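# Stack one keg centred upright on the other keg

## Task

Put one keg standing on top of the other so it sits centred on it. It must rest there without any robot supporting it at the end, and every gripper must then release and pull away. The arm feet (metres, heading in degrees counter-clockwise from +x) are: arm1 x=+0.42 y=+0.46 z=+0.73 facing -100; arm2 x=+0.01 y=+0.47 z=+0.69 facing -80; arm3 x=-0.44 y=+0.52 z=+0.65 facing -102; arm4 x=-0.59 y=-0.23 z=+0.62 facing +60; arm5 x=+0.02 y=-0.46 z=+0.69 facing +80; arm6 x=+0.46 y=-0.52 z=+0.63 facing +104.

## Robot and tools

Setup. Six identical i2rt Big YAM arms (arm1 to arm6) work in a physics simulation. Each has six revolute joints, a two-finger gripper and a wrist camera (armN_cam_wrist). A fixed room camera, cam_high, sees the scene. Loose objects may occasionally get a small nudge from outside.

Frame. One shared scene frame is used: origin on the floor, +z up. Foot positions and headings are listed in the task; heading is measured counter-clockwise from +x. The hand point sits midway between the fingertips; the hand z axis runs along the fingers and the fingers open along its y axis. Hand reach is about 1.0 m from the joint1 axis.

execute_actions. Argument actions is a list holding exactly one action, or empty (empty only returns state and images). The action is an object keyed by arm name ("arm1" ... "arm6"); under each name goes {"joints": {...}}. Each joints object holds any subset of the seven keys below, each an absolute target (not an offset) for that arm alone, in that arm's own joint space:
- joint1_rad: -2.879 to 2.879 rad, base yaw; positive turns counter-clockwise seen from above; 0 points the arm along its foot heading.
- joint2_rad: 0 to 3.141 rad, shoulder; 0 has the upper arm pointing backward near level, larger values lift it up and over to the front.
- joint3_rad: 0 to 3.019 rad, elbow; 0 is fully folded, larger opens it.
- joint4_rad: -1.692 to 1.57 rad, hand pitch; positive tips the fingers up.
- joint5_rad: -1.57 to 1.57 rad, hand sideways swing; positive toward the arm's right.
- joint6_rad: -2.094 to 2.094 rad, hand roll; positive is clockwise viewed from behind the hand.
- gripper_m: 0 to 0.093 m, fingertip gap.
Done tolerances: ±0.045, ±0.14, ±0.09, ±0.055, ±0.03, ±0.035 rad and ±0.003 m. All named motions start at once and may finish at different times; joints move at unequal speeds, so the hand can take a wide curved path. One action lasts at most 15 s. Anything unnamed may keep driving toward its earlier target. Any unknown key or out-of-range number rejects the whole call and nothing moves. Optional cameras: list of camera names or "all"; omitted or null means all, [] means none.

wait: seconds, 0 to 10. Commands nothing; returns state and images.
zoom_image: camera name plus region [x0, y0, x1, y1] in pixels from the top-left of that camera's latest full image, at most 504 by 504.
read_manual: optional section "licences"; only returns licence text.
finished_scene: scene number (integer 1 or 2); ends that scene for good after the last command is held, and reports success.

Reading results. Each result gives per-arm state including joint_positions, and images ordered as the pictures line lists them. joint_status tells how each commanded motion of the latest accepted action ended: off_target (stopped short and may still push), contact_stop or time_out (target dropped; the joint holds where it halted, though a timed-out joint can keep a target within 0.375, 0.375, 0.113, 0.225, 0.075, 0.3 rad of its position and keep pushing), not_followed (a self/inter-arm collision check blocked that arm's joint targets; its gripper target still runs; the arm may retry the blocked targets later). on_its_own lists joints acting without this call's command, with "held at" giving the held target, not the position. MOTOR HOT appears from 85 °C; at 100 °C an OVER-TEMPERATURE FAULT drops that whole arm and its gripper until it cools, and its keys read limit_stop_at_motor_heat (resend the targets afterward). If a call reports a stop, later motion, wait and finished_scene calls in the same reply are skipped. Hand poses are computed from the URDF and the true foot pose.

Cautions. The arms do not halt on contact; they keep pressing and can press hard, so relieve a stuck joint by commanding its reported position. A tiny change of target may produce no motion. Loaded joints sag. Heavy holding and pushing heat motors, even while you are thinking, and some heat carries into the next scene. Two arms squeezing each other hard ends the run in failure; a hard collision may also. The clearance check can react too late and ignores fingers, gripper housings and wrist cameras, and no state line reports arm-to-arm contact. Objects touching arms do not count. Avoid dropping, slipping, slamming or shoving objects hard. Time passes while you compose a reply and the arms hold the last command meanwhile; shorter robot motion is better. At the end, open the grippers and retract the arms so the top keg stands by itself, then call finished_scene. The next scene's task arrives in that result; if resuming, first send an empty actions list to learn the current scene and task.

Each tool is called after "Emit:" as name([rows], argument=value, ...), one row to a line, values as JSON.

## Session

Emit:
execute_actions(actions=[])

Scene clock: 0.00 s.
arm1.joint_positions: joint1_rad=+0.334 joint2_rad=+0.560 joint3_rad=+1.373 joint4_rad=-1.331 joint5_rad=+0.095 joint6_rad=-0.386 gripper_m=+0.094
arm1.joint_status: not commanded
arm1.hand: x=+0.4369 y=+0.2475 z=+1.2775 quat_wxyz=(-0.281, -0.444, -0.741, +0.418) (m; scene frame)
arm2.joint_positions: joint1_rad=-0.236 joint2_rad=+0.616 joint3_rad=+1.448 joint4_rad=-1.450 joint5_rad=-0.159 joint6_rad=+0.283 gripper_m=+0.094
arm2.joint_status: not commanded
arm2.hand: x=+0.0332 y=+0.2609 z=+1.2396 quat_wxyz=(-0.397, -0.701, -0.544, +0.235) (m; scene frame)
arm3.joint_positions: joint1_rad=+0.140 joint2_rad=+0.591 joint3_rad=+1.474 joint4_rad=-1.228 joint5_rad=+0.187 joint6_rad=+0.507 gripper_m=+0.094
arm3.joint_status: not commanded
arm3.hand: x=-0.4864 y=+0.3058 z=+1.2638 quat_wxyz=(-0.443, -0.741, -0.343, +0.371) (m; scene frame)
arm4.joint_positions: joint1_rad=-0.392 joint2_rad=+0.560 joint3_rad=+1.330 joint4_rad=-1.417 joint5_rad=-0.040 joint6_rad=-0.506 gripper_m=+0.094
arm4.joint_status: not commanded
arm4.hand: x=-0.4294 y=-0.0974 z=+1.1302 quat_wxyz=(-0.443, +0.498, -0.744, -0.049) (m; scene frame)
arm5.joint_positions: joint1_rad=+0.313 joint2_rad=+0.611 joint3_rad=+1.454 joint4_rad=-1.191 joint5_rad=+0.239 joint6_rad=+0.115 gripper_m=+0.094
arm5.joint_status: not commanded
arm5.hand: x=+0.0283 y=-0.2253 z=+1.2962 quat_wxyz=(-0.426, +0.534, -0.617, -0.391) (m; scene frame)
arm6.joint_positions: joint1_rad=-0.108 joint2_rad=+0.553 joint3_rad=+1.317 joint4_rad=-1.515 joint5_rad=-0.191 joint6_rad=+0.505 gripper_m=+0.094
arm6.joint_status: not commanded
arm6.hand: x=+0.4029 y=-0.3384 z=+1.1138 quat_wxyz=(-0.099, +0.548, -0.731, -0.395) (m; scene frame)
pictures: arm1_cam_wrist, arm2_cam_wrist, arm3_cam_wrist, arm4_cam_wrist, arm5_cam_wrist, arm6_cam_wrist, cam_high
Images, in order (width x height): arm1_cam_wrist 672x504, arm2_cam_wrist 672x504, arm3_cam_wrist 672x504, arm4_cam_wrist 672x504, arm5_cam_wrist 672x504, arm6_cam_wrist 672x504, cam_high 672x504.

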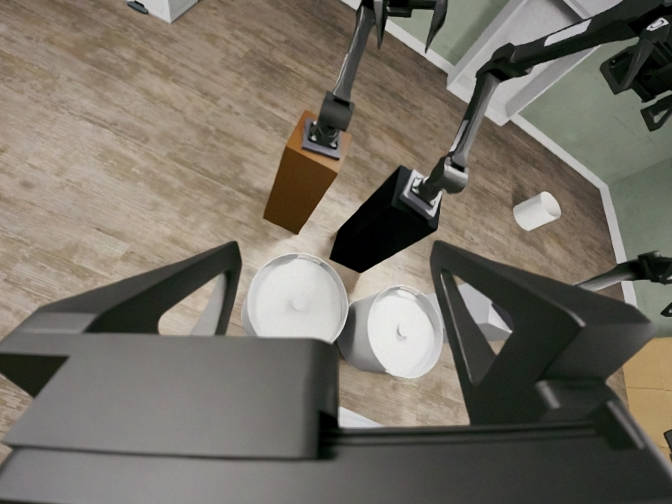

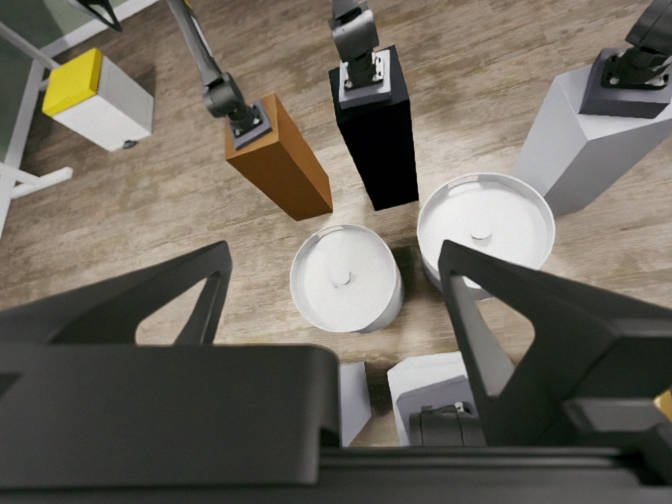

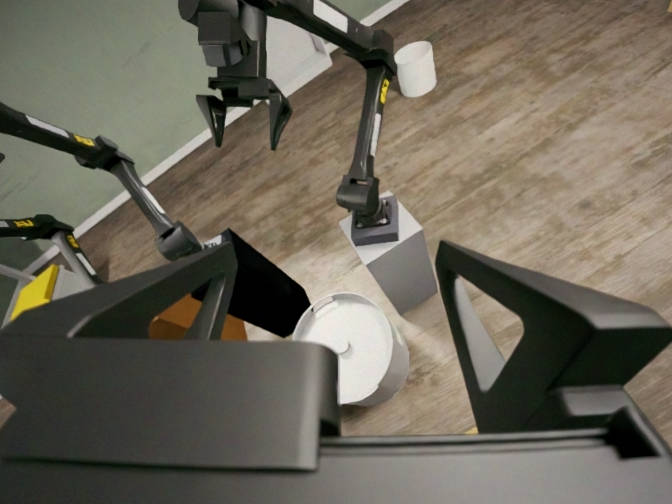

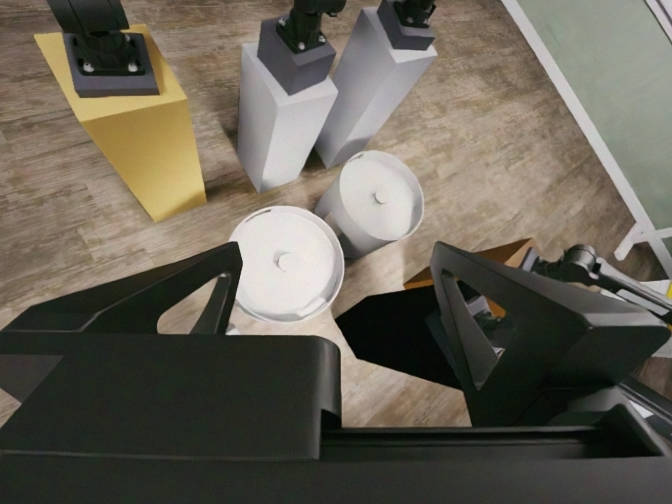

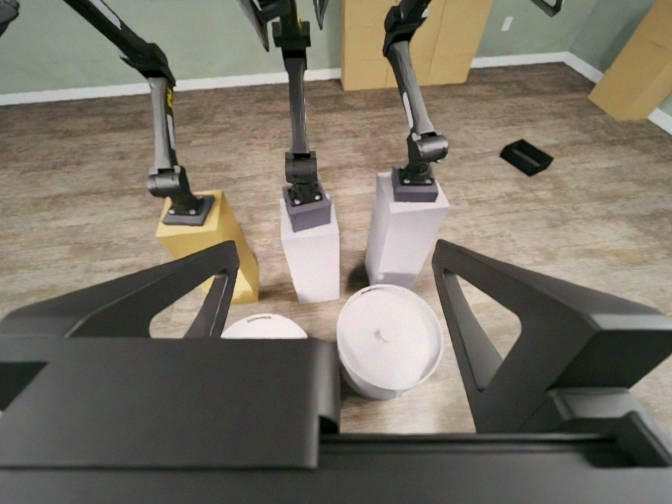

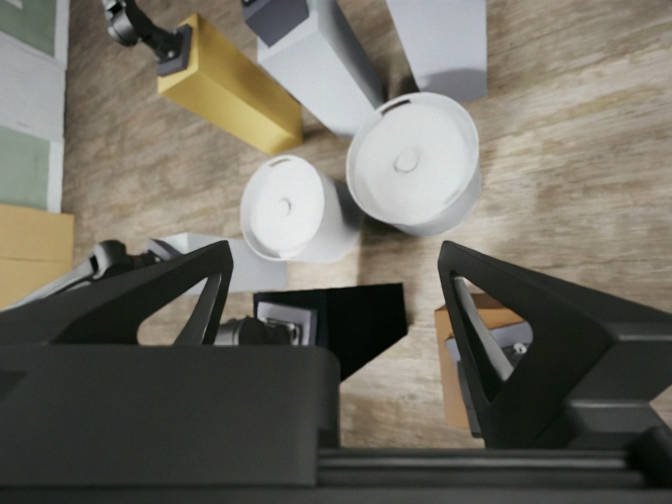

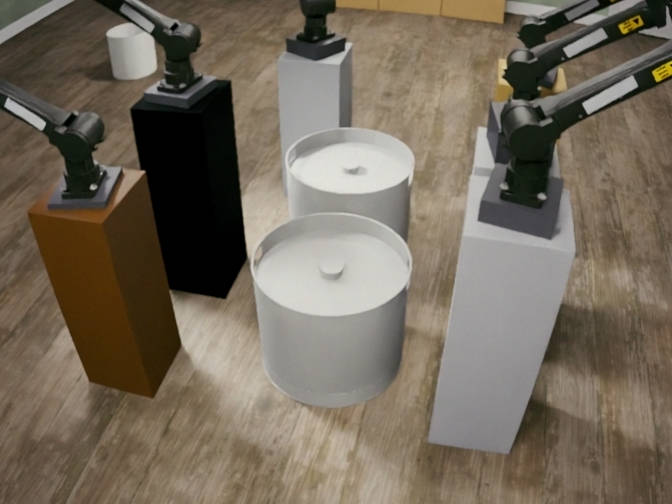

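Emit:
execute_actions([
  {"arm5":{"joints":{"joint1_rad":-0.29,"joint2_rad":1.805,"joint3_rad":1.32,"joint4_rad":-1.086,"joint5_rad":0,"joint6_rad":0}},"arm2":{"joints":{"joint1_rad":-0.54,"joint2_rad":1.805,"joint3_rad":1.32,"joint4_rad":-1.086,"joint5_rad":0,"joint6_rad":0}}},
], cameras=["arm2_cam_wrist","arm5_cam_wrist","cam_high"])

Scene clock: 2.50 s.
arm1.joint_positions: joint1_rad=+0.334 joint2_rad=+0.560 joint3_rad=+1.373 joint4_rad=-1.331 joint5_rad=+0.095 joint6_rad=-0.386 gripper_m=+0.094
arm1.joint_status: not commanded
arm1.hand: x=+0.4369 y=+0.2475 z=+1.2775 quat_wxyz=(-0.281, -0.444, -0.741, +0.418) (m; scene frame)
arm2.joint_positions: joint1_rad=-0.535 joint2_rad=+1.823 joint3_rad=+1.311 joint4_rad=-1.097 joint5_rad=-0.002 joint6_rad=+0.010 gripper_m=+0.094
arm2.joint_status: all done
arm2.hand: x=-0.1667 y=-0.0036 z=+0.7447 quat_wxyz=(+0.015, -0.824, -0.566, -0.009) (m; scene frame)
arm3.joint_positions: joint1_rad=+0.140 joint2_rad=+0.591 joint3_rad=+1.474 joint4_rad=-1.228 joint5_rad=+0.187 joint6_rad=+0.507 gripper_m=+0.094
arm3.joint_status: not commanded
arm3.hand: x=-0.4864 y=+0.3058 z=+1.2638 quat_wxyz=(-0.443, -0.741, -0.343, +0.371) (m; scene frame)
arm4.joint_positions: joint1_rad=-0.392 joint2_rad=+0.560 joint3_rad=+1.330 joint4_rad=-1.417 joint5_rad=-0.040 joint6_rad=-0.506 gripper_m=+0.094
arm4.joint_status: not commanded
arm4.hand: x=-0.4294 y=-0.0974 z=+1.1302 quat_wxyz=(-0.443, +0.498, -0.744, -0.049) (m; scene frame)
arm5.joint_positions: joint1_rad=-0.294 joint2_rad=+1.796 joint3_rad=+1.325 joint4_rad=-1.089 joint5_rad=+0.002 joint6_rad=+0.016 gripper_m=+0.094
arm5.joint_status: all done
arm5.hand: x=+0.2526 y=+0.0004 z=+0.7551 quat_wxyz=(-0.005, +0.518, -0.856, -0.002) (m; scene frame)
arm6.joint_positions: joint1_rad=-0.108 joint2_rad=+0.553 joint3_rad=+1.317 joint4_rad=-1.515 joint5_rad=-0.191 joint6_rad=+0.505 gripper_m=+0.094
arm6.joint_status: not commanded
arm6.hand: x=+0.4029 y=-0.3384 z=+1.1138 quat_wxyz=(-0.099, +0.548, -0.731, -0.395) (m; scene frame)
pictures: arm2_cam_wrist, arm5_cam_wrist, cam_high
Images, in order (width x height): arm2_cam_wrist 672x504, arm5_cam_wrist 672x504, cam_high 672x504.

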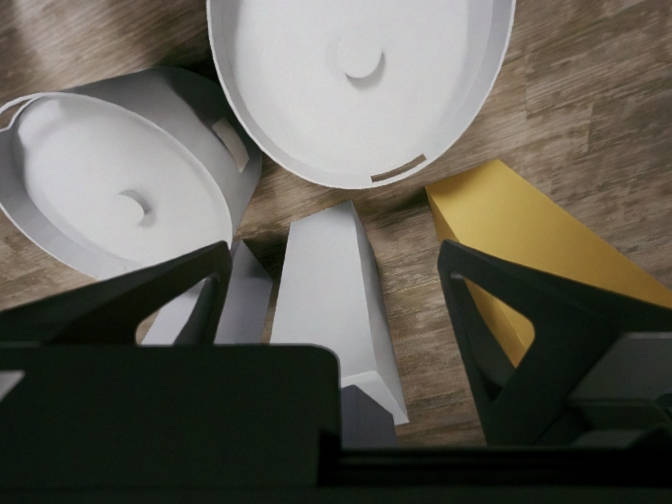

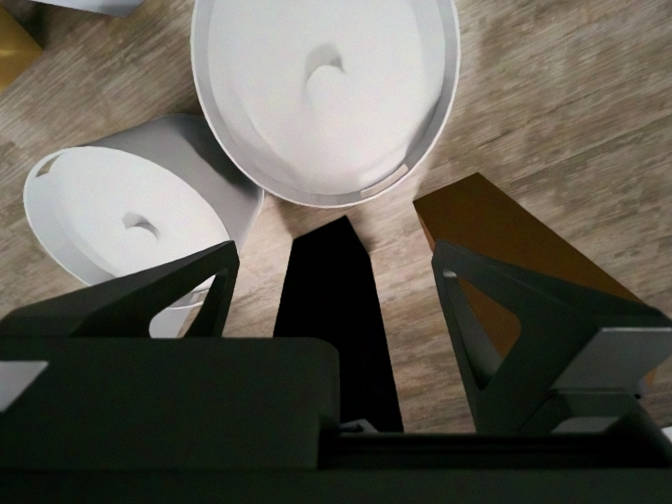

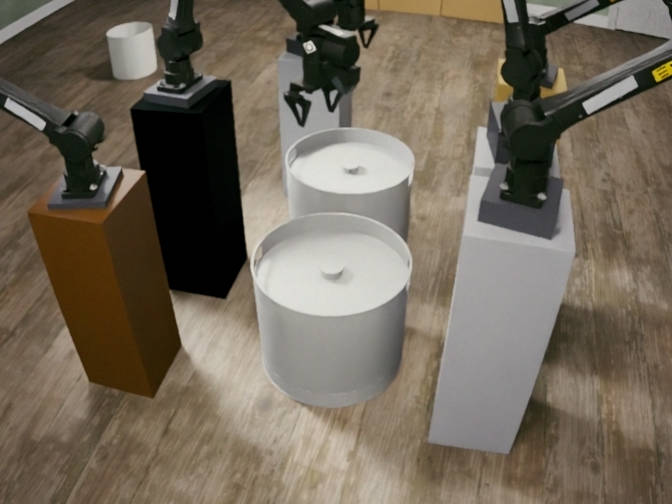

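Emit:
execute_actions([
  {"arm5":{"joints":{"joint2_rad":2.135,"joint3_rad":1.463,"joint4_rad":-0.899}},"arm2":{"joints":{"joint2_rad":2.135,"joint3_rad":1.463,"joint4_rad":-0.899}}},
], cameras=["arm2_cam_wrist","arm5_cam_wrist","cam_high"])

Scene clock: 4.47 s.
arm1.joint_positions: joint1_rad=+0.334 joint2_rad=+0.560 joint3_rad=+1.373 joint4_rad=-1.331 joint5_rad=+0.095 joint6_rad=-0.386 gripper_m=+0.094
arm1.joint_status: not commanded
arm1.hand: x=+0.4369 y=+0.2475 z=+1.2775 quat_wxyz=(-0.281, -0.444, -0.741, +0.418) (m; scene frame)
arm2.joint_positions: joint1_rad=-0.535 joint2_rad=+2.154 joint3_rad=+1.436 joint4_rad=-0.909 joint5_rad=-0.002 joint6_rad=+0.010 gripper_m=+0.094
arm2.joint_status: all done
arm2.hand: x=-0.1882 y=-0.0555 z=+0.6103 quat_wxyz=(+0.020, -0.824, -0.565, -0.017) (m; scene frame)
arm3.joint_positions: joint1_rad=+0.140 joint2_rad=+0.591 joint3_rad=+1.474 joint4_rad=-1.228 joint5_rad=+0.187 joint6_rad=+0.507 gripper_m=+0.094
arm3.joint_status: not commanded
arm3.hand: x=-0.4864 y=+0.3058 z=+1.2638 quat_wxyz=(-0.443, -0.741, -0.343, +0.371) (m; scene frame)
arm4.joint_positions: joint1_rad=-0.392 joint2_rad=+0.560 joint3_rad=+1.330 joint4_rad=-1.417 joint5_rad=-0.040 joint6_rad=-0.506 gripper_m=+0.094
arm4.joint_status: not commanded
arm4.hand: x=-0.4294 y=-0.0974 z=+1.1302 quat_wxyz=(-0.443, +0.498, -0.744, -0.049) (m; scene frame)
arm5.joint_positions: joint1_rad=-0.294 joint2_rad=+2.143 joint3_rad=+1.439 joint4_rad=-0.904 joint5_rad=+0.002 joint6_rad=+0.016 gripper_m=+0.094
arm5.joint_status: all done
arm5.hand: x=+0.2752 y=+0.0451 z=+0.6090 quat_wxyz=(+0.015, +0.518, -0.855, +0.011) (m; scene frame)
arm6.joint_positions: joint1_rad=-0.108 joint2_rad=+0.553 joint3_rad=+1.317 joint4_rad=-1.515 joint5_rad=-0.191 joint6_rad=+0.505 gripper_m=+0.094
arm6.joint_status: not commanded
arm6.hand: x=+0.4029 y=-0.3384 z=+1.1138 quat_wxyz=(-0.099, +0.548, -0.731, -0.395) (m; scene frame)
pictures: arm2_cam_wrist, arm5_cam_wrist, cam_high
Images, in order (width x height): arm2_cam_wrist 672x504, arm5_cam_wrist 672x504, cam_high 672x504.

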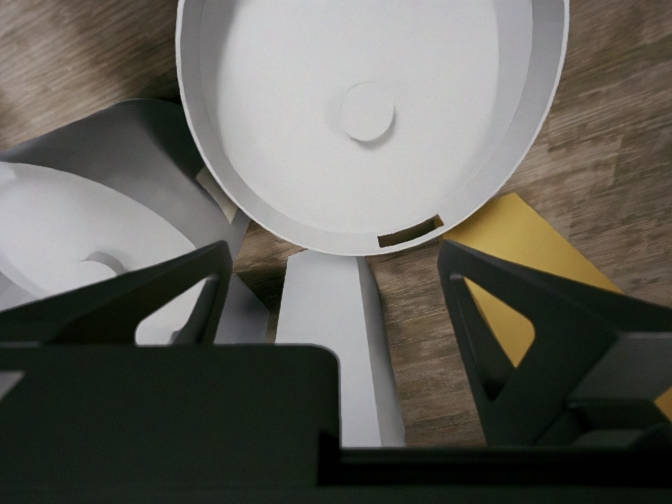

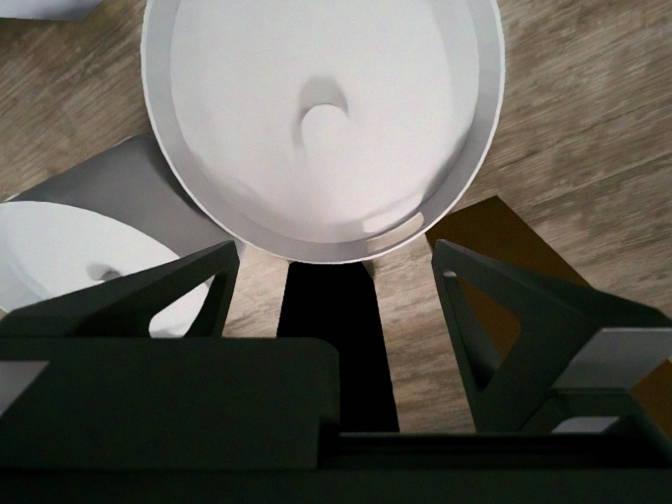

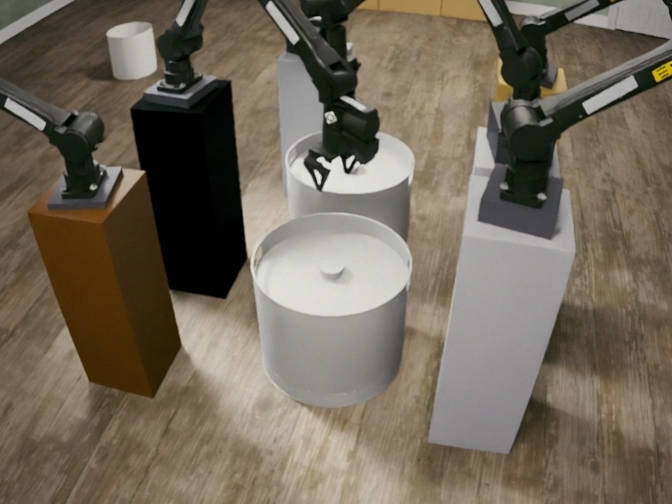

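Emit:
execute_actions([
  {"arm5":{"joints":{"joint1_rad":-0.511,"joint2_rad":2.145,"joint3_rad":0.953,"joint4_rad":-0.379,"joint6_rad":0.885}},"arm2":{"joints":{"joint2_rad":2.073,"joint3_rad":0.713,"joint4_rad":-0.211,"joint6_rad":-0.62}}},
], cameras=[])

Emit:
execute_actions([
  {"arm2":{"joints":{"joint1_rad":0.777}}},
], cameras=["arm2_cam_wrist","arm5_cam_wrist","cam_high"])

Scene clock: 6.80 s.
arm1.joint_positions: joint1_rad=+0.334 joint2_rad=+0.560 joint3_rad=+1.373 joint4_rad=-1.331 joint5_rad=+0.095 joint6_rad=-0.386 gripper_m=+0.094
arm1.joint_status: not commanded
arm1.hand: x=+0.4369 y=+0.2475 z=+1.2775 quat_wxyz=(-0.281, -0.444, -0.741, +0.418) (m; scene frame)
arm2.joint_positions: joint1_rad=-0.535 joint2_rad=+2.089 joint3_rad=+0.714 joint4_rad=-0.226 joint5_rad=-0.001 joint6_rad=-0.610 gripper_m=+0.094
arm2.joint_status: all done
arm2.hand: x=-0.1108 y=+0.1562 z=+0.5017 quat_wxyz=(+0.010, -0.613, -0.790, -0.010) (m; scene frame)
arm3.joint_positions: joint1_rad=+0.140 joint2_rad=+0.591 joint3_rad=+1.474 joint4_rad=-1.228 joint5_rad=+0.187 joint6_rad=+0.507 gripper_m=+0.094
arm3.joint_status: not commanded
arm3.hand: x=-0.4864 y=+0.3058 z=+1.2638 quat_wxyz=(-0.443, -0.741, -0.343, +0.371) (m; scene frame)
arm4.joint_positions: joint1_rad=-0.392 joint2_rad=+0.560 joint3_rad=+1.330 joint4_rad=-1.417 joint5_rad=-0.040 joint6_rad=-0.506 gripper_m=+0.094
arm4.joint_status: not commanded
arm4.hand: x=-0.4294 y=-0.0974 z=+1.1302 quat_wxyz=(-0.443, +0.498, -0.744, -0.049) (m; scene frame)
arm5.joint_positions: joint1_rad=-0.519 joint2_rad=+2.138 joint3_rad=+0.958 joint4_rad=-0.388 joint5_rad=+0.002 joint6_rad=+0.869 gripper_m=+0.094
arm5.joint_status: all done
arm5.hand: x=+0.2938 y=-0.1303 z=+0.5040 quat_wxyz=(-0.002, +0.006, -1.000, +0.000) (m; scene frame)
arm6.joint_positions: joint1_rad=-0.108 joint2_rad=+0.553 joint3_rad=+1.317 joint4_rad=-1.515 joint5_rad=-0.191 joint6_rad=+0.505 gripper_m=+0.094
arm6.joint_status: not commanded
arm6.hand: x=+0.4029 y=-0.3384 z=+1.1138 quat_wxyz=(-0.099, +0.548, -0.731, -0.395) (m; scene frame)
pictures: none
No camera images: the call's "cameras" was empty. Leave "cameras" out to get every camera's image.

Scene clock: 8.50 s.
arm1.joint_positions: joint1_rad=+0.334 joint2_rad=+0.560 joint3_rad=+1.373 joint4_rad=-1.331 joint5_rad=+0.095 joint6_rad=-0.386 gripper_m=+0.094
arm1.joint_status: not commanded
arm1.hand: x=+0.4369 y=+0.2475 z=+1.2775 quat_wxyz=(-0.281, -0.444, -0.741, +0.418) (m; scene frame)
arm2.joint_positions: joint1_rad=+0.777 joint2_rad=+2.089 joint3_rad=+0.714 joint4_rad=-0.219 joint5_rad=-0.001 joint6_rad=-0.612 gripper_m=+0.094
arm2.joint_status: all done
arm2.hand: x=+0.2814 y=+0.2747 z=+0.4954 quat_wxyz=(+0.017, -0.003, -1.000, -0.007) (m; scene frame)
arm3.joint_positions: joint1_rad=+0.140 joint2_rad=+0.591 joint3_rad=+1.474 joint4_rad=-1.228 joint5_rad=+0.187 joint6_rad=+0.507 gripper_m=+0.094
arm3.joint_status: not commanded
arm3.hand: x=-0.4864 y=+0.3058 z=+1.2638 quat_wxyz=(-0.443, -0.741, -0.343, +0.371) (m; scene frame)
arm4.joint_positions: joint1_rad=-0.392 joint2_rad=+0.560 joint3_rad=+1.330 joint4_rad=-1.417 joint5_rad=-0.040 joint6_rad=-0.506 gripper_m=+0.094
arm4.joint_status: not commanded
arm4.hand: x=-0.4294 y=-0.0974 z=+1.1302 quat_wxyz=(-0.443, +0.498, -0.744, -0.049) (m; scene frame)
arm5.joint_positions: joint1_rad=-0.519 joint2_rad=+2.138 joint3_rad=+0.958 joint4_rad=-0.388 joint5_rad=+0.002 joint6_rad=+0.869 gripper_m=+0.094
arm5.joint_status: not commanded
arm5.hand: x=+0.2938 y=-0.1303 z=+0.5040 quat_wxyz=(-0.002, +0.005, -1.000, +0.000) (m; scene frame)
arm6.joint_positions: joint1_rad=-0.108 joint2_rad=+0.553 joint3_rad=+1.317 joint4_rad=-1.515 joint5_rad=-0.191 joint6_rad=+0.505 gripper_m=+0.094
arm6.joint_status: not commanded
arm6.hand: x=+0.4029 y=-0.3384 z=+1.1138 quat_wxyz=(-0.099, +0.548, -0.731, -0.395) (m; scene frame)
pictures: arm2_cam_wrist, arm5_cam_wrist, cam_high
Images, in order (width x height): arm2_cam_wrist 672x504, arm5_cam_wrist 672x504, cam_high 672x504.

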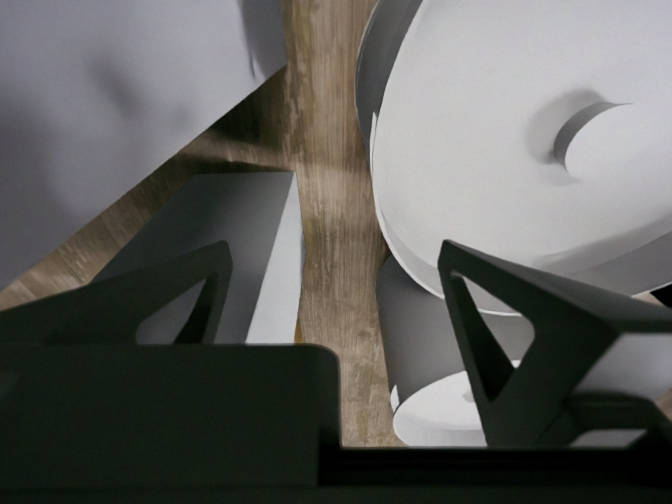

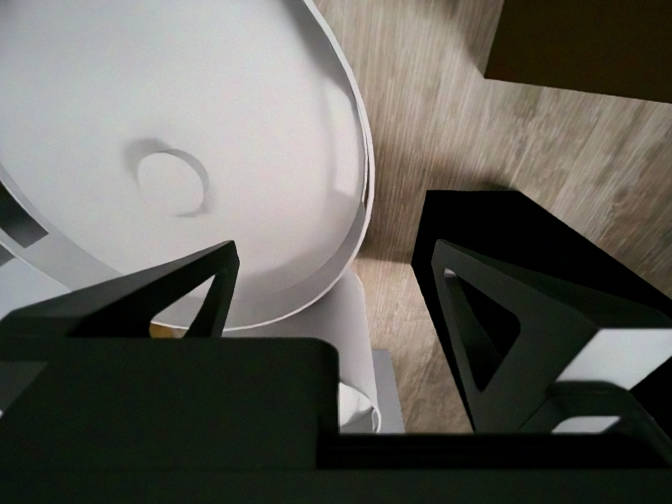

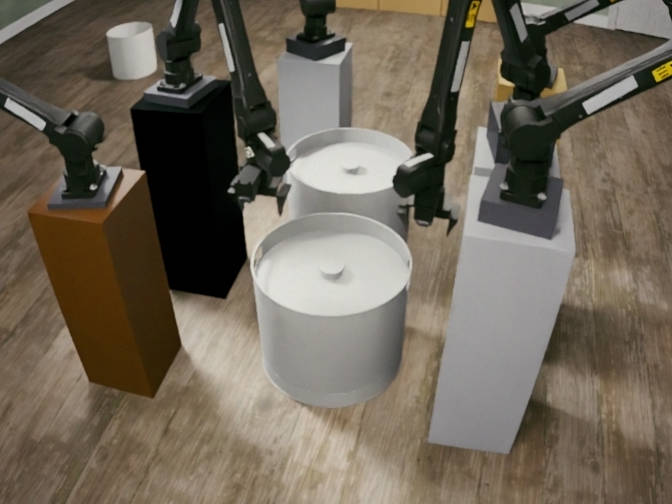

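Emit:
execute_actions([
  {"arm5":{"joints":{"joint1_rad":-0.567,"joint2_rad":2.348,"joint3_rad":0.945,"joint4_rad":-0.168,"joint6_rad":0.829}},"arm2":{"joints":{"joint1_rad":0.709,"joint2_rad":2.333,"joint3_rad":0.839,"joint4_rad":-0.077,"joint6_rad":-0.688}}},
], cameras=["arm2_cam_wrist","arm5_cam_wrist","cam_high"])

Scene clock: 9.87 s.
arm1.joint_positions: joint1_rad=+0.334 joint2_rad=+0.560 joint3_rad=+1.373 joint4_rad=-1.331 joint5_rad=+0.095 joint6_rad=-0.386 gripper_m=+0.094
arm1.joint_status: not commanded
arm1.hand: x=+0.4369 y=+0.2475 z=+1.2775 quat_wxyz=(-0.281, -0.444, -0.741, +0.418) (m; scene frame)
arm2.joint_positions: joint1_rad=+0.710 joint2_rad=+2.350 joint3_rad=+0.836 joint4_rad=-0.085 joint5_rad=-0.001 joint6_rad=-0.678 gripper_m=+0.094
arm2.joint_status: all done
arm2.hand: x=+0.2778 y=+0.2478 z=+0.4152 quat_wxyz=(+0.019, -0.003, -1.000, -0.009) (m; scene frame)
arm3.joint_positions: joint1_rad=+0.140 joint2_rad=+0.591 joint3_rad=+1.474 joint4_rad=-1.228 joint5_rad=+0.187 joint6_rad=+0.507 gripper_m=+0.094
arm3.joint_status: not commanded
arm3.hand: x=-0.4864 y=+0.3058 z=+1.2638 quat_wxyz=(-0.443, -0.741, -0.343, +0.371) (m; scene frame)
arm4.joint_positions: joint1_rad=-0.392 joint2_rad=+0.560 joint3_rad=+1.330 joint4_rad=-1.417 joint5_rad=-0.040 joint6_rad=-0.506 gripper_m=+0.094
arm4.joint_status: not commanded
arm4.hand: x=-0.4294 y=-0.0974 z=+1.1302 quat_wxyz=(-0.443, +0.498, -0.744, -0.049) (m; scene frame)
arm5.joint_positions: joint1_rad=-0.561 joint2_rad=+2.349 joint3_rad=+0.944 joint4_rad=-0.177 joint5_rad=+0.002 joint6_rad=+0.845 gripper_m=+0.094
arm5.joint_status: all done
arm5.hand: x=+0.2858 y=-0.1665 z=+0.4197 quat_wxyz=(+0.003, -0.004, -1.000, +0.005) (m; scene frame)
arm6.joint_positions: joint1_rad=-0.108 joint2_rad=+0.553 joint3_rad=+1.317 joint4_rad=-1.515 joint5_rad=-0.191 joint6_rad=+0.505 gripper_m=+0.094
arm6.joint_status: not commanded
arm6.hand: x=+0.4029 y=-0.3384 z=+1.1138 quat_wxyz=(-0.099, +0.548, -0.731, -0.395) (m; scene frame)
pictures: arm2_cam_wrist, arm5_cam_wrist, cam_high
Images, in order (width x height): arm2_cam_wrist 672x504, arm5_cam_wrist 672x504, cam_high 672x504.

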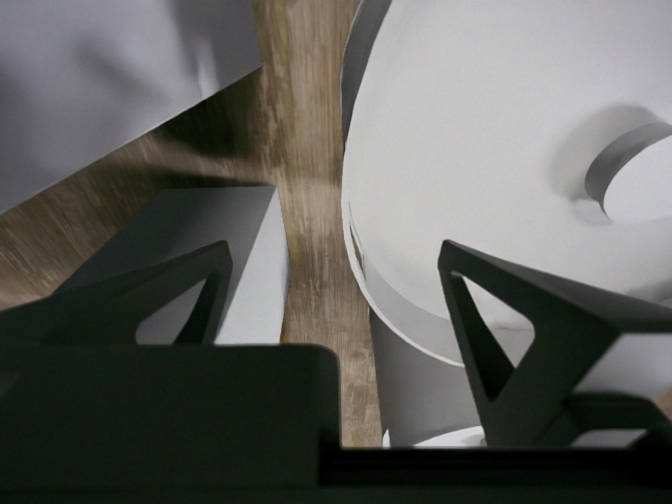

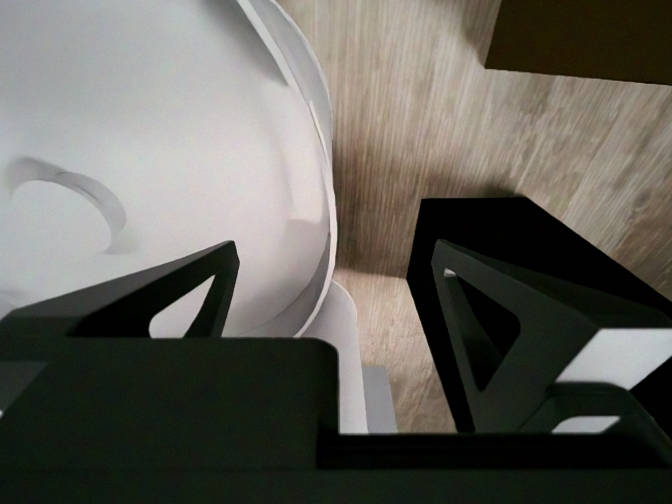

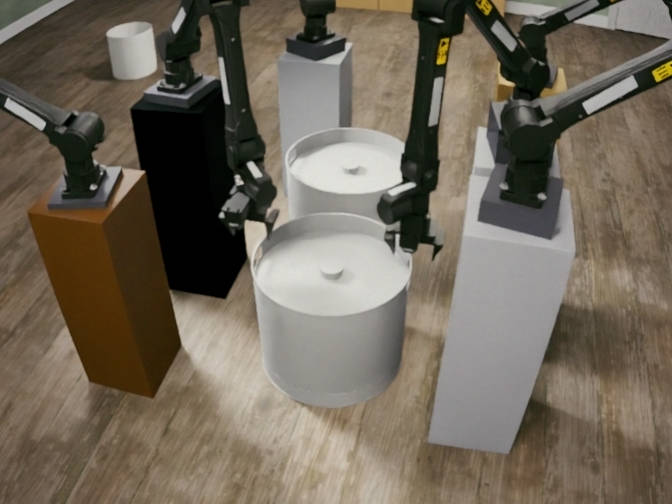

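Emit:
execute_actions([
  {"arm5":{"joints":{"joint2_rad":2.612,"joint3_rad":1.085,"joint4_rad":-0.044}},"arm2":{"joints":{"joint1_rad":0.721,"joint2_rad":2.597,"joint3_rad":1.009,"joint4_rad":0.04,"joint6_rad":-0.675}}},
], cameras=["arm2_cam_wrist","arm5_cam_wrist","cam_high"])

Scene clock: 11.23 s.
arm1.joint_positions: joint1_rad=+0.334 joint2_rad=+0.560 joint3_rad=+1.373 joint4_rad=-1.331 joint5_rad=+0.095 joint6_rad=-0.386 gripper_m=+0.094
arm1.joint_status: not commanded
arm1.hand: x=+0.4369 y=+0.2475 z=+1.2775 quat_wxyz=(-0.281, -0.444, -0.741, +0.418) (m; scene frame)
arm2.joint_positions: joint1_rad=+0.710 joint2_rad=+2.616 joint3_rad=+1.006 joint4_rad=+0.034 joint5_rad=-0.001 joint6_rad=-0.678 gripper_m=+0.094
arm2.joint_status: all done
arm2.hand: x=+0.2887 y=+0.2377 z=+0.3241 quat_wxyz=(+0.010, -0.003, -1.000, -0.002) (m; scene frame)
arm3.joint_positions: joint1_rad=+0.140 joint2_rad=+0.591 joint3_rad=+1.474 joint4_rad=-1.228 joint5_rad=+0.187 joint6_rad=+0.507 gripper_m=+0.094
arm3.joint_status: not commanded
arm3.hand: x=-0.4864 y=+0.3058 z=+1.2638 quat_wxyz=(-0.443, -0.741, -0.343, +0.371) (m; scene frame)
arm4.joint_positions: joint1_rad=-0.392 joint2_rad=+0.560 joint3_rad=+1.330 joint4_rad=-1.417 joint5_rad=-0.040 joint6_rad=-0.506 gripper_m=+0.094
arm4.joint_status: not commanded
arm4.hand: x=-0.4294 y=-0.0974 z=+1.1302 quat_wxyz=(-0.443, +0.498, -0.744, -0.049) (m; scene frame)
arm5.joint_positions: joint1_rad=-0.561 joint2_rad=+2.610 joint3_rad=+1.083 joint4_rad=-0.045 joint5_rad=+0.002 joint6_rad=+0.844 gripper_m=+0.094
arm5.joint_status: all done
arm5.hand: x=+0.2878 y=-0.1644 z=+0.3263 quat_wxyz=(+0.000, -0.003, -1.000, +0.001) (m; scene frame)
arm6.joint_positions: joint1_rad=-0.108 joint2_rad=+0.553 joint3_rad=+1.317 joint4_rad=-1.515 joint5_rad=-0.191 joint6_rad=+0.505 gripper_m=+0.094
arm6.joint_status: not commanded
arm6.hand: x=+0.4029 y=-0.3384 z=+1.1138 quat_wxyz=(-0.099, +0.548, -0.731, -0.395) (m; scene frame)
pictures: arm2_cam_wrist, arm5_cam_wrist, cam_high
Images, in order (width x height): arm2_cam_wrist 672x504, arm5_cam_wrist 672x504, cam_high 672x504.

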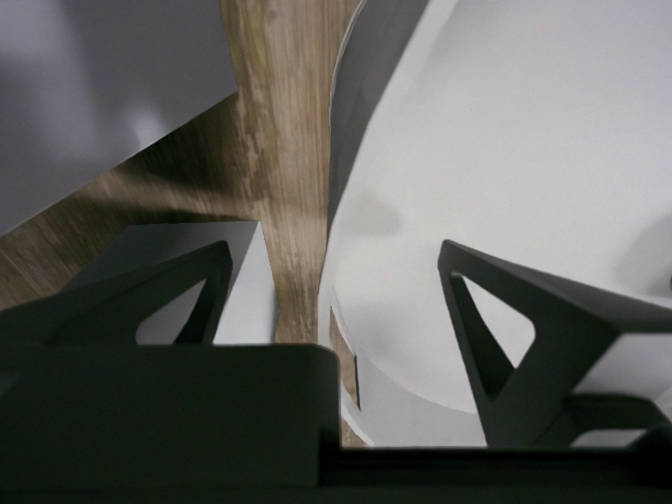

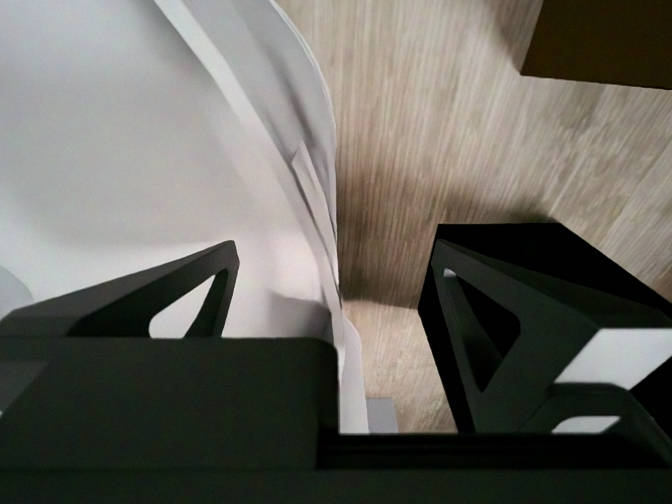

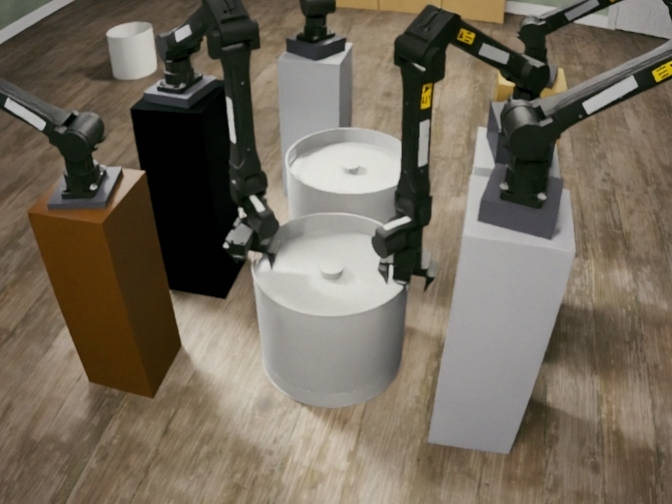

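Fingers straddle the rim. Close and test a lift.

Emit:
execute_actions([
  {"arm5":{"joints":{"gripper_m":0}},"arm2":{"joints":{"gripper_m":0}}},
], cameras=[])

Emit:
execute_actions([
  {"arm5":{"joints":{"joint2_rad":2.348,"joint3_rad":0.945,"joint4_rad":-0.168}},"arm2":{"joints":{"joint2_rad":2.335,"joint3_rad":0.86,"joint4_rad":-0.09}}},
], cameras=["arm2_cam_wrist","arm5_cam_wrist","cam_high"])

Scene clock: 12.33 s.
arm1.joint_positions: joint1_rad=+0.334 joint2_rad=+0.560 joint3_rad=+1.373 joint4_rad=-1.331 joint5_rad=+0.095 joint6_rad=-0.386 gripper_m=+0.094
arm1.joint_status: not commanded
arm1.hand: x=+0.4369 y=+0.2475 z=+1.2775 quat_wxyz=(-0.281, -0.444, -0.741, +0.418) (m; scene frame)
arm2.joint_positions: joint1_rad=+0.714 joint2_rad=+2.616 joint3_rad=+1.004 joint4_rad=+0.034 joint5_rad=-0.007 joint6_rad=-0.619 gripper_m=+0.002
arm2.joint_status: all done
arm2.hand: x=+0.2891 y=+0.2406 z=+0.3242 quat_wxyz=(+0.009, -0.031, -0.999, -0.005) (m; scene frame)
arm3.joint_positions: joint1_rad=+0.140 joint2_rad=+0.591 joint3_rad=+1.474 joint4_rad=-1.228 joint5_rad=+0.187 joint6_rad=+0.507 gripper_m=+0.094
arm3.joint_status: not commanded
arm3.hand: x=-0.4864 y=+0.3058 z=+1.2638 quat_wxyz=(-0.443, -0.741, -0.343, +0.371) (m; scene frame)
arm4.joint_positions: joint1_rad=-0.392 joint2_rad=+0.560 joint3_rad=+1.330 joint4_rad=-1.417 joint5_rad=-0.040 joint6_rad=-0.506 gripper_m=+0.094
arm4.joint_status: not commanded
arm4.hand: x=-0.4294 y=-0.0974 z=+1.1302 quat_wxyz=(-0.443, +0.498, -0.744, -0.049) (m; scene frame)
arm5.joint_positions: joint1_rad=-0.561 joint2_rad=+2.610 joint3_rad=+1.084 joint4_rad=-0.044 joint5_rad=-0.001 joint6_rad=+0.735 gripper_m=+0.002
arm5.joint_status: all done
arm5.hand: x=+0.2880 y=-0.1634 z=+0.3263 quat_wxyz=(+0.000, +0.051, -0.999, +0.000) (m; scene frame)
arm6.joint_positions: joint1_rad=-0.108 joint2_rad=+0.553 joint3_rad=+1.317 joint4_rad=-1.515 joint5_rad=-0.191 joint6_rad=+0.505 gripper_m=+0.094
arm6.joint_status: not commanded
arm6.hand: x=+0.4029 y=-0.3384 z=+1.1138 quat_wxyz=(-0.099, +0.548, -0.731, -0.395) (m; scene frame)
pictures: none
No camera images: the call's "cameras" was empty. Leave "cameras" out to get every camera's image.

Scene clock: 14.50 s.
arm1.joint_positions: joint1_rad=+0.334 joint2_rad=+0.560 joint3_rad=+1.373 joint4_rad=-1.331 joint5_rad=+0.095 joint6_rad=-0.386 gripper_m=+0.094
arm1.joint_status: not commanded
arm1.hand: x=+0.4369 y=+0.2475 z=+1.2775 quat_wxyz=(-0.281, -0.444, -0.741, +0.418) (m; scene frame)
arm2.joint_positions: joint1_rad=+0.680 joint2_rad=+2.517 joint3_rad=+0.938 joint4_rad=-0.026 joint5_rad=+0.017 joint6_rad=-0.626 gripper_m=+0.002
arm2.joint_status: joint2_rad time_out (moved -0.098 of -0.281); joint4_rad time_out (moved -0.060 of -0.124); the others done
arm2.on_its_own: joint2_rad reads +2.517 and still pushes toward +2.335 since a time_out; joint4_rad reads -0.026 and still pushes toward -0.090 since a time_out
arm2.hand: x=+0.2725 y=+0.2337 z=+0.3591 quat_wxyz=(+0.027, -0.044, -0.999, -0.004) (m; scene frame)
arm3.joint_positions: joint1_rad=+0.140 joint2_rad=+0.591 joint3_rad=+1.474 joint4_rad=-1.228 joint5_rad=+0.187 joint6_rad=+0.507 gripper_m=+0.094
arm3.joint_status: not commanded
arm3.hand: x=-0.4864 y=+0.3058 z=+1.2638 quat_wxyz=(-0.443, -0.741, -0.343, +0.371) (m; scene frame)
arm4.joint_positions: joint1_rad=-0.392 joint2_rad=+0.560 joint3_rad=+1.330 joint4_rad=-1.417 joint5_rad=-0.040 joint6_rad=-0.506 gripper_m=+0.094
arm4.joint_status: not commanded
arm4.hand: x=-0.4294 y=-0.0974 z=+1.1302 quat_wxyz=(-0.443, +0.498, -0.744, -0.049) (m; scene frame)
arm5.joint_positions: joint1_rad=-0.533 joint2_rad=+2.529 joint3_rad=+1.007 joint4_rad=-0.105 joint5_rad=-0.022 joint6_rad=+0.781 gripper_m=+0.002
arm5.joint_status: joint2_rad time_out (moved -0.081 of -0.262); joint4_rad time_out (moved -0.061 of -0.124); the others done
arm5.on_its_own: joint2_rad reads +2.529 and still pushes toward +2.348 since a time_out; joint4_rad reads -0.105 and still pushes toward -0.168 since a time_out
arm5.hand: x=+0.2612 y=-0.1722 z=+0.3556 quat_wxyz=(+0.027, +0.042, -0.999, +0.013) (m; scene frame)
arm6.joint_positions: joint1_rad=-0.108 joint2_rad=+0.553 joint3_rad=+1.317 joint4_rad=-1.515 joint5_rad=-0.191 joint6_rad=+0.505 gripper_m=+0.094
arm6.joint_status: not commanded
arm6.hand: x=+0.4029 y=-0.3384 z=+1.1138 quat_wxyz=(-0.099, +0.548, -0.731, -0.395) (m; scene frame)
pictures: arm2_cam_wrist, arm5_cam_wrist, cam_high
Images, in order (width x height): arm2_cam_wrist 672x504, arm5_cam_wrist 672x504, cam_high 672x504.

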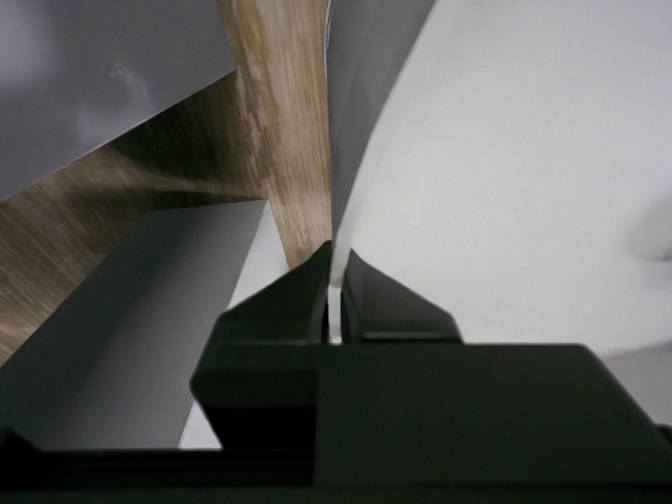

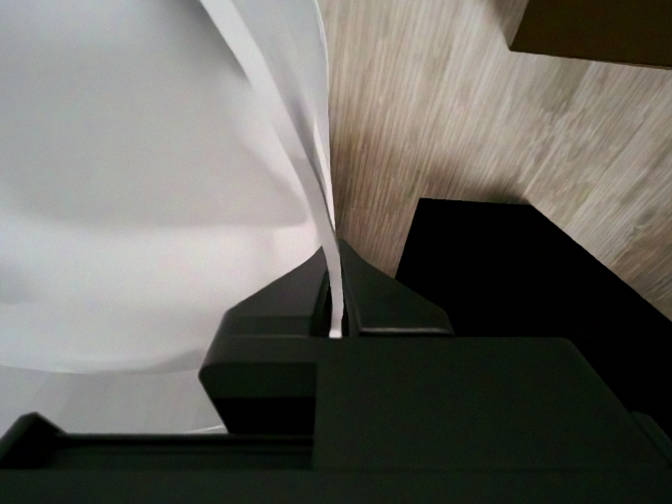

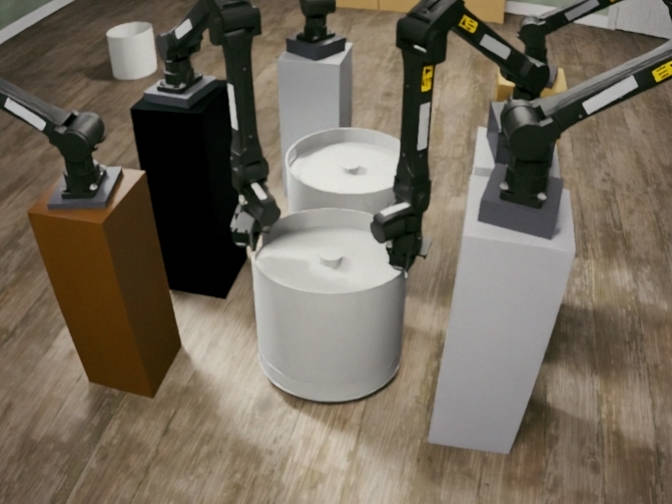

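Emit:
execute_actions([
  {"arm5":{"joints":{"joint1_rad":-0.561,"joint2_rad":2.612,"joint3_rad":1.085,"joint4_rad":-0.044,"joint6_rad":0.74}},"arm2":{"joints":{"joint1_rad":0.714,"joint2_rad":2.6,"joint3_rad":1.006,"joint4_rad":0.04,"joint6_rad":-0.62}},"arm3":{"joints":{"joint1_rad":1.16,"joint2_rad":2.561,"joint3_rad":1.827,"joint4_rad":-0.837,"joint5_rad":0,"joint6_rad":1.475}},"arm6":{"joints":{"joint1_rad":-0.207,"joint2_rad":2.208,"joint3_rad":1.055,"joint4_rad":-0.418,"joint5_rad":0,"joint6_rad":0.56}}},
], cameras=["arm3_cam_wrist","arm6_cam_wrist","cam_high"])

Scene clock: 17.70 s.
arm1.joint_positions: joint1_rad=+0.334 joint2_rad=+0.560 joint3_rad=+1.373 joint4_rad=-1.331 joint5_rad=+0.095 joint6_rad=-0.386 gripper_m=+0.094
arm1.joint_status: not commanded
arm1.hand: x=+0.4369 y=+0.2475 z=+1.2775 quat_wxyz=(-0.281, -0.444, -0.741, +0.418) (m; scene frame)
arm2.joint_positions: joint1_rad=+0.732 joint2_rad=+2.604 joint3_rad=+1.013 joint4_rad=+0.032 joint5_rad=-0.005 joint6_rad=-0.585 gripper_m=+0.002
arm2.joint_status: all done
arm2.hand: x=+0.3015 y=+0.2387 z=+0.3279 quat_wxyz=(+0.002, -0.038, -0.999, +0.002) (m; scene frame)
arm3.joint_positions: joint1_rad=+1.166 joint2_rad=+2.558 joint3_rad=+1.819 joint4_rad=-0.838 joint5_rad=-0.002 joint6_rad=+1.463 gripper_m=+0.094
arm3.joint_status: all done
arm3.hand: x=+0.0980 y=+0.1443 z=+0.4324 quat_wxyz=(+0.003, -0.861, -0.509, +0.000) (m; scene frame)
arm4.joint_positions: joint1_rad=-0.392 joint2_rad=+0.560 joint3_rad=+1.330 joint4_rad=-1.417 joint5_rad=-0.040 joint6_rad=-0.506 gripper_m=+0.094
arm4.joint_status: not commanded
arm4.hand: x=-0.4294 y=-0.0974 z=+1.1302 quat_wxyz=(-0.443, +0.498, -0.744, -0.049) (m; scene frame)
arm5.joint_positions: joint1_rad=-0.571 joint2_rad=+2.596 joint3_rad=+1.079 joint4_rad=-0.053 joint5_rad=+0.003 joint6_rad=+0.734 gripper_m=+0.002
arm5.joint_status: all done
arm5.hand: x=+0.2924 y=-0.1654 z=+0.3314 quat_wxyz=(-0.001, +0.047, -0.999, +0.001) (m; scene frame)
arm6.joint_positions: joint1_rad=-0.202 joint2_rad=+2.210 joint3_rad=+1.053 joint4_rad=-0.437 joint5_rad=-0.004 joint6_rad=+0.551 gripper_m=+0.094
arm6.joint_status: all done
arm6.hand: x=+0.4391 y=-0.0699 z=+0.4267 quat_wxyz=(+0.008, +0.507, -0.862, +0.008) (m; scene frame)
pictures: arm3_cam_wrist, arm6_cam_wrist, cam_high
Images, in order (width x height): arm3_cam_wrist 672x504, arm6_cam_wrist 672x504, cam_high 672x504.

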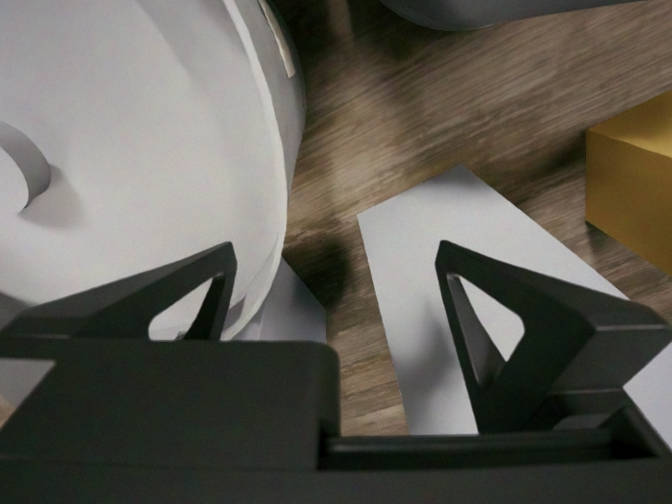

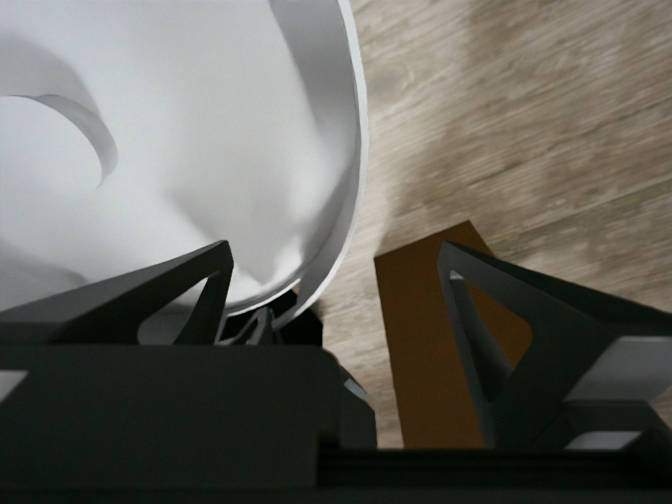

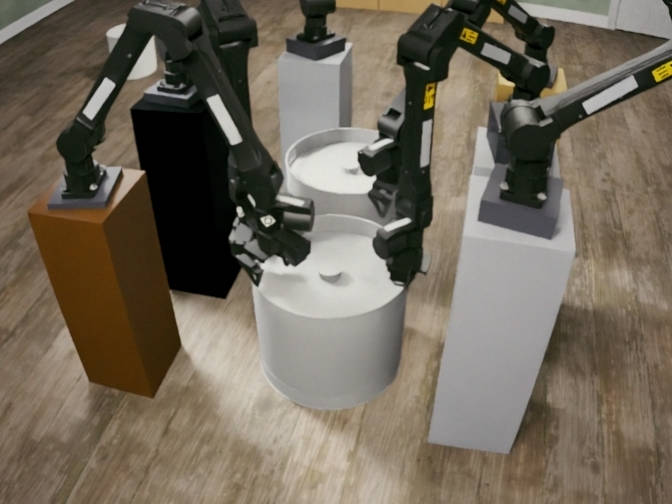

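Emit:
execute_actions([
  {"arm3":{"joints":{"joint1_rad":1.187,"joint2_rad":2.835,"joint3_rad":2.088,"joint4_rad":-0.824,"joint6_rad":1.51}},"arm6":{"joints":{"joint1_rad":-0.272,"joint2_rad":2.4775,"joint3_rad":1.157,"joint4_rad":-0.24,"joint6_rad":0.496}}},
], cameras=["arm3_cam_wrist","arm6_cam_wrist","cam_high"])

Scene clock: 19.17 s.
arm1.joint_positions: joint1_rad=+0.334 joint2_rad=+0.560 joint3_rad=+1.373 joint4_rad=-1.331 joint5_rad=+0.095 joint6_rad=-0.386 gripper_m=+0.094
arm1.joint_status: not commanded
arm1.hand: x=+0.4369 y=+0.2475 z=+1.2775 quat_wxyz=(-0.281, -0.444, -0.741, +0.418) (m; scene frame)
arm2.joint_positions: joint1_rad=+0.732 joint2_rad=+2.604 joint3_rad=+1.013 joint4_rad=+0.032 joint5_rad=-0.005 joint6_rad=-0.585 gripper_m=+0.002
arm2.joint_status: not commanded
arm2.hand: x=+0.3015 y=+0.2386 z=+0.3279 quat_wxyz=(+0.002, -0.038, -0.999, +0.002) (m; scene frame)
arm3.joint_positions: joint1_rad=+1.177 joint2_rad=+2.812 joint3_rad=+2.064 joint4_rad=-0.831 joint5_rad=-0.002 joint6_rad=+1.499 gripper_m=+0.094
arm3.joint_status: all done
arm3.hand: x=+0.1216 y=+0.1371 z=+0.3358 quat_wxyz=(+0.005, -0.867, -0.499, +0.001) (m; scene frame)
arm4.joint_positions: joint1_rad=-0.392 joint2_rad=+0.560 joint3_rad=+1.330 joint4_rad=-1.417 joint5_rad=-0.040 joint6_rad=-0.506 gripper_m=+0.094
arm4.joint_status: not commanded
arm4.hand: x=-0.4294 y=-0.0974 z=+1.1302 quat_wxyz=(-0.443, +0.498, -0.744, -0.049) (m; scene frame)
arm5.joint_positions: joint1_rad=-0.571 joint2_rad=+2.596 joint3_rad=+1.079 joint4_rad=-0.053 joint5_rad=+0.003 joint6_rad=+0.734 gripper_m=+0.002
arm5.joint_status: not commanded
arm5.hand: x=+0.2925 y=-0.1654 z=+0.3314 quat_wxyz=(-0.001, +0.047, -0.999, +0.001) (m; scene frame)
arm6.joint_positions: joint1_rad=-0.278 joint2_rad=+2.482 joint3_rad=+1.149 joint4_rad=-0.256 joint5_rad=-0.003 joint6_rad=+0.505 gripper_m=+0.094
arm6.joint_status: all done
arm6.hand: x=+0.4732 y=-0.0715 z=+0.3199 quat_wxyz=(+0.006, +0.495, -0.869, +0.006) (m; scene frame)
pictures: arm3_cam_wrist, arm6_cam_wrist, cam_high
Images, in order (width x height): arm3_cam_wrist 672x504, arm6_cam_wrist 672x504, cam_high 672x504.

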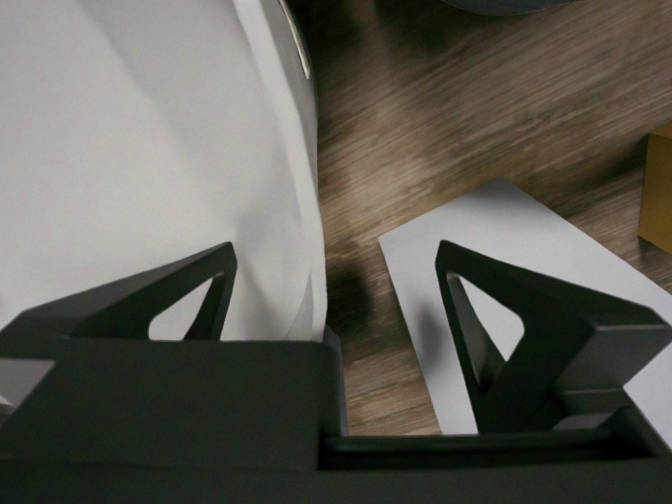

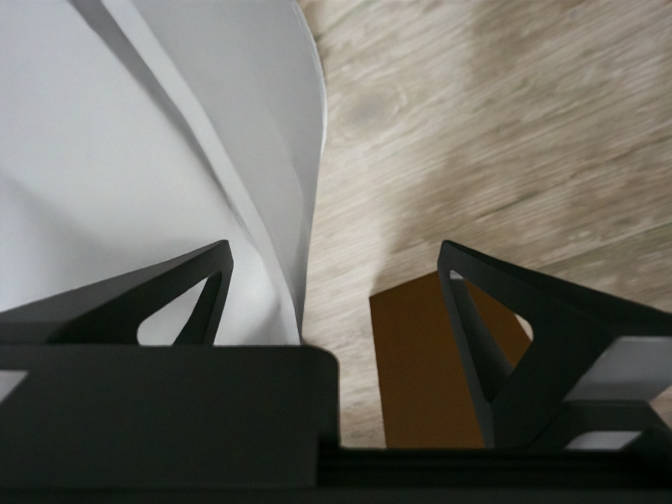

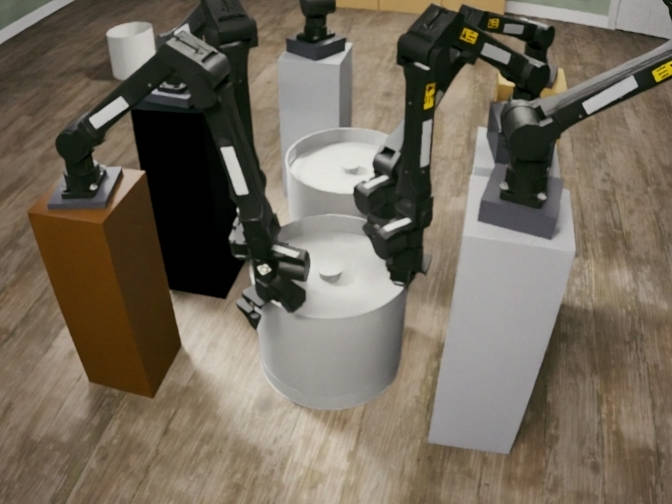

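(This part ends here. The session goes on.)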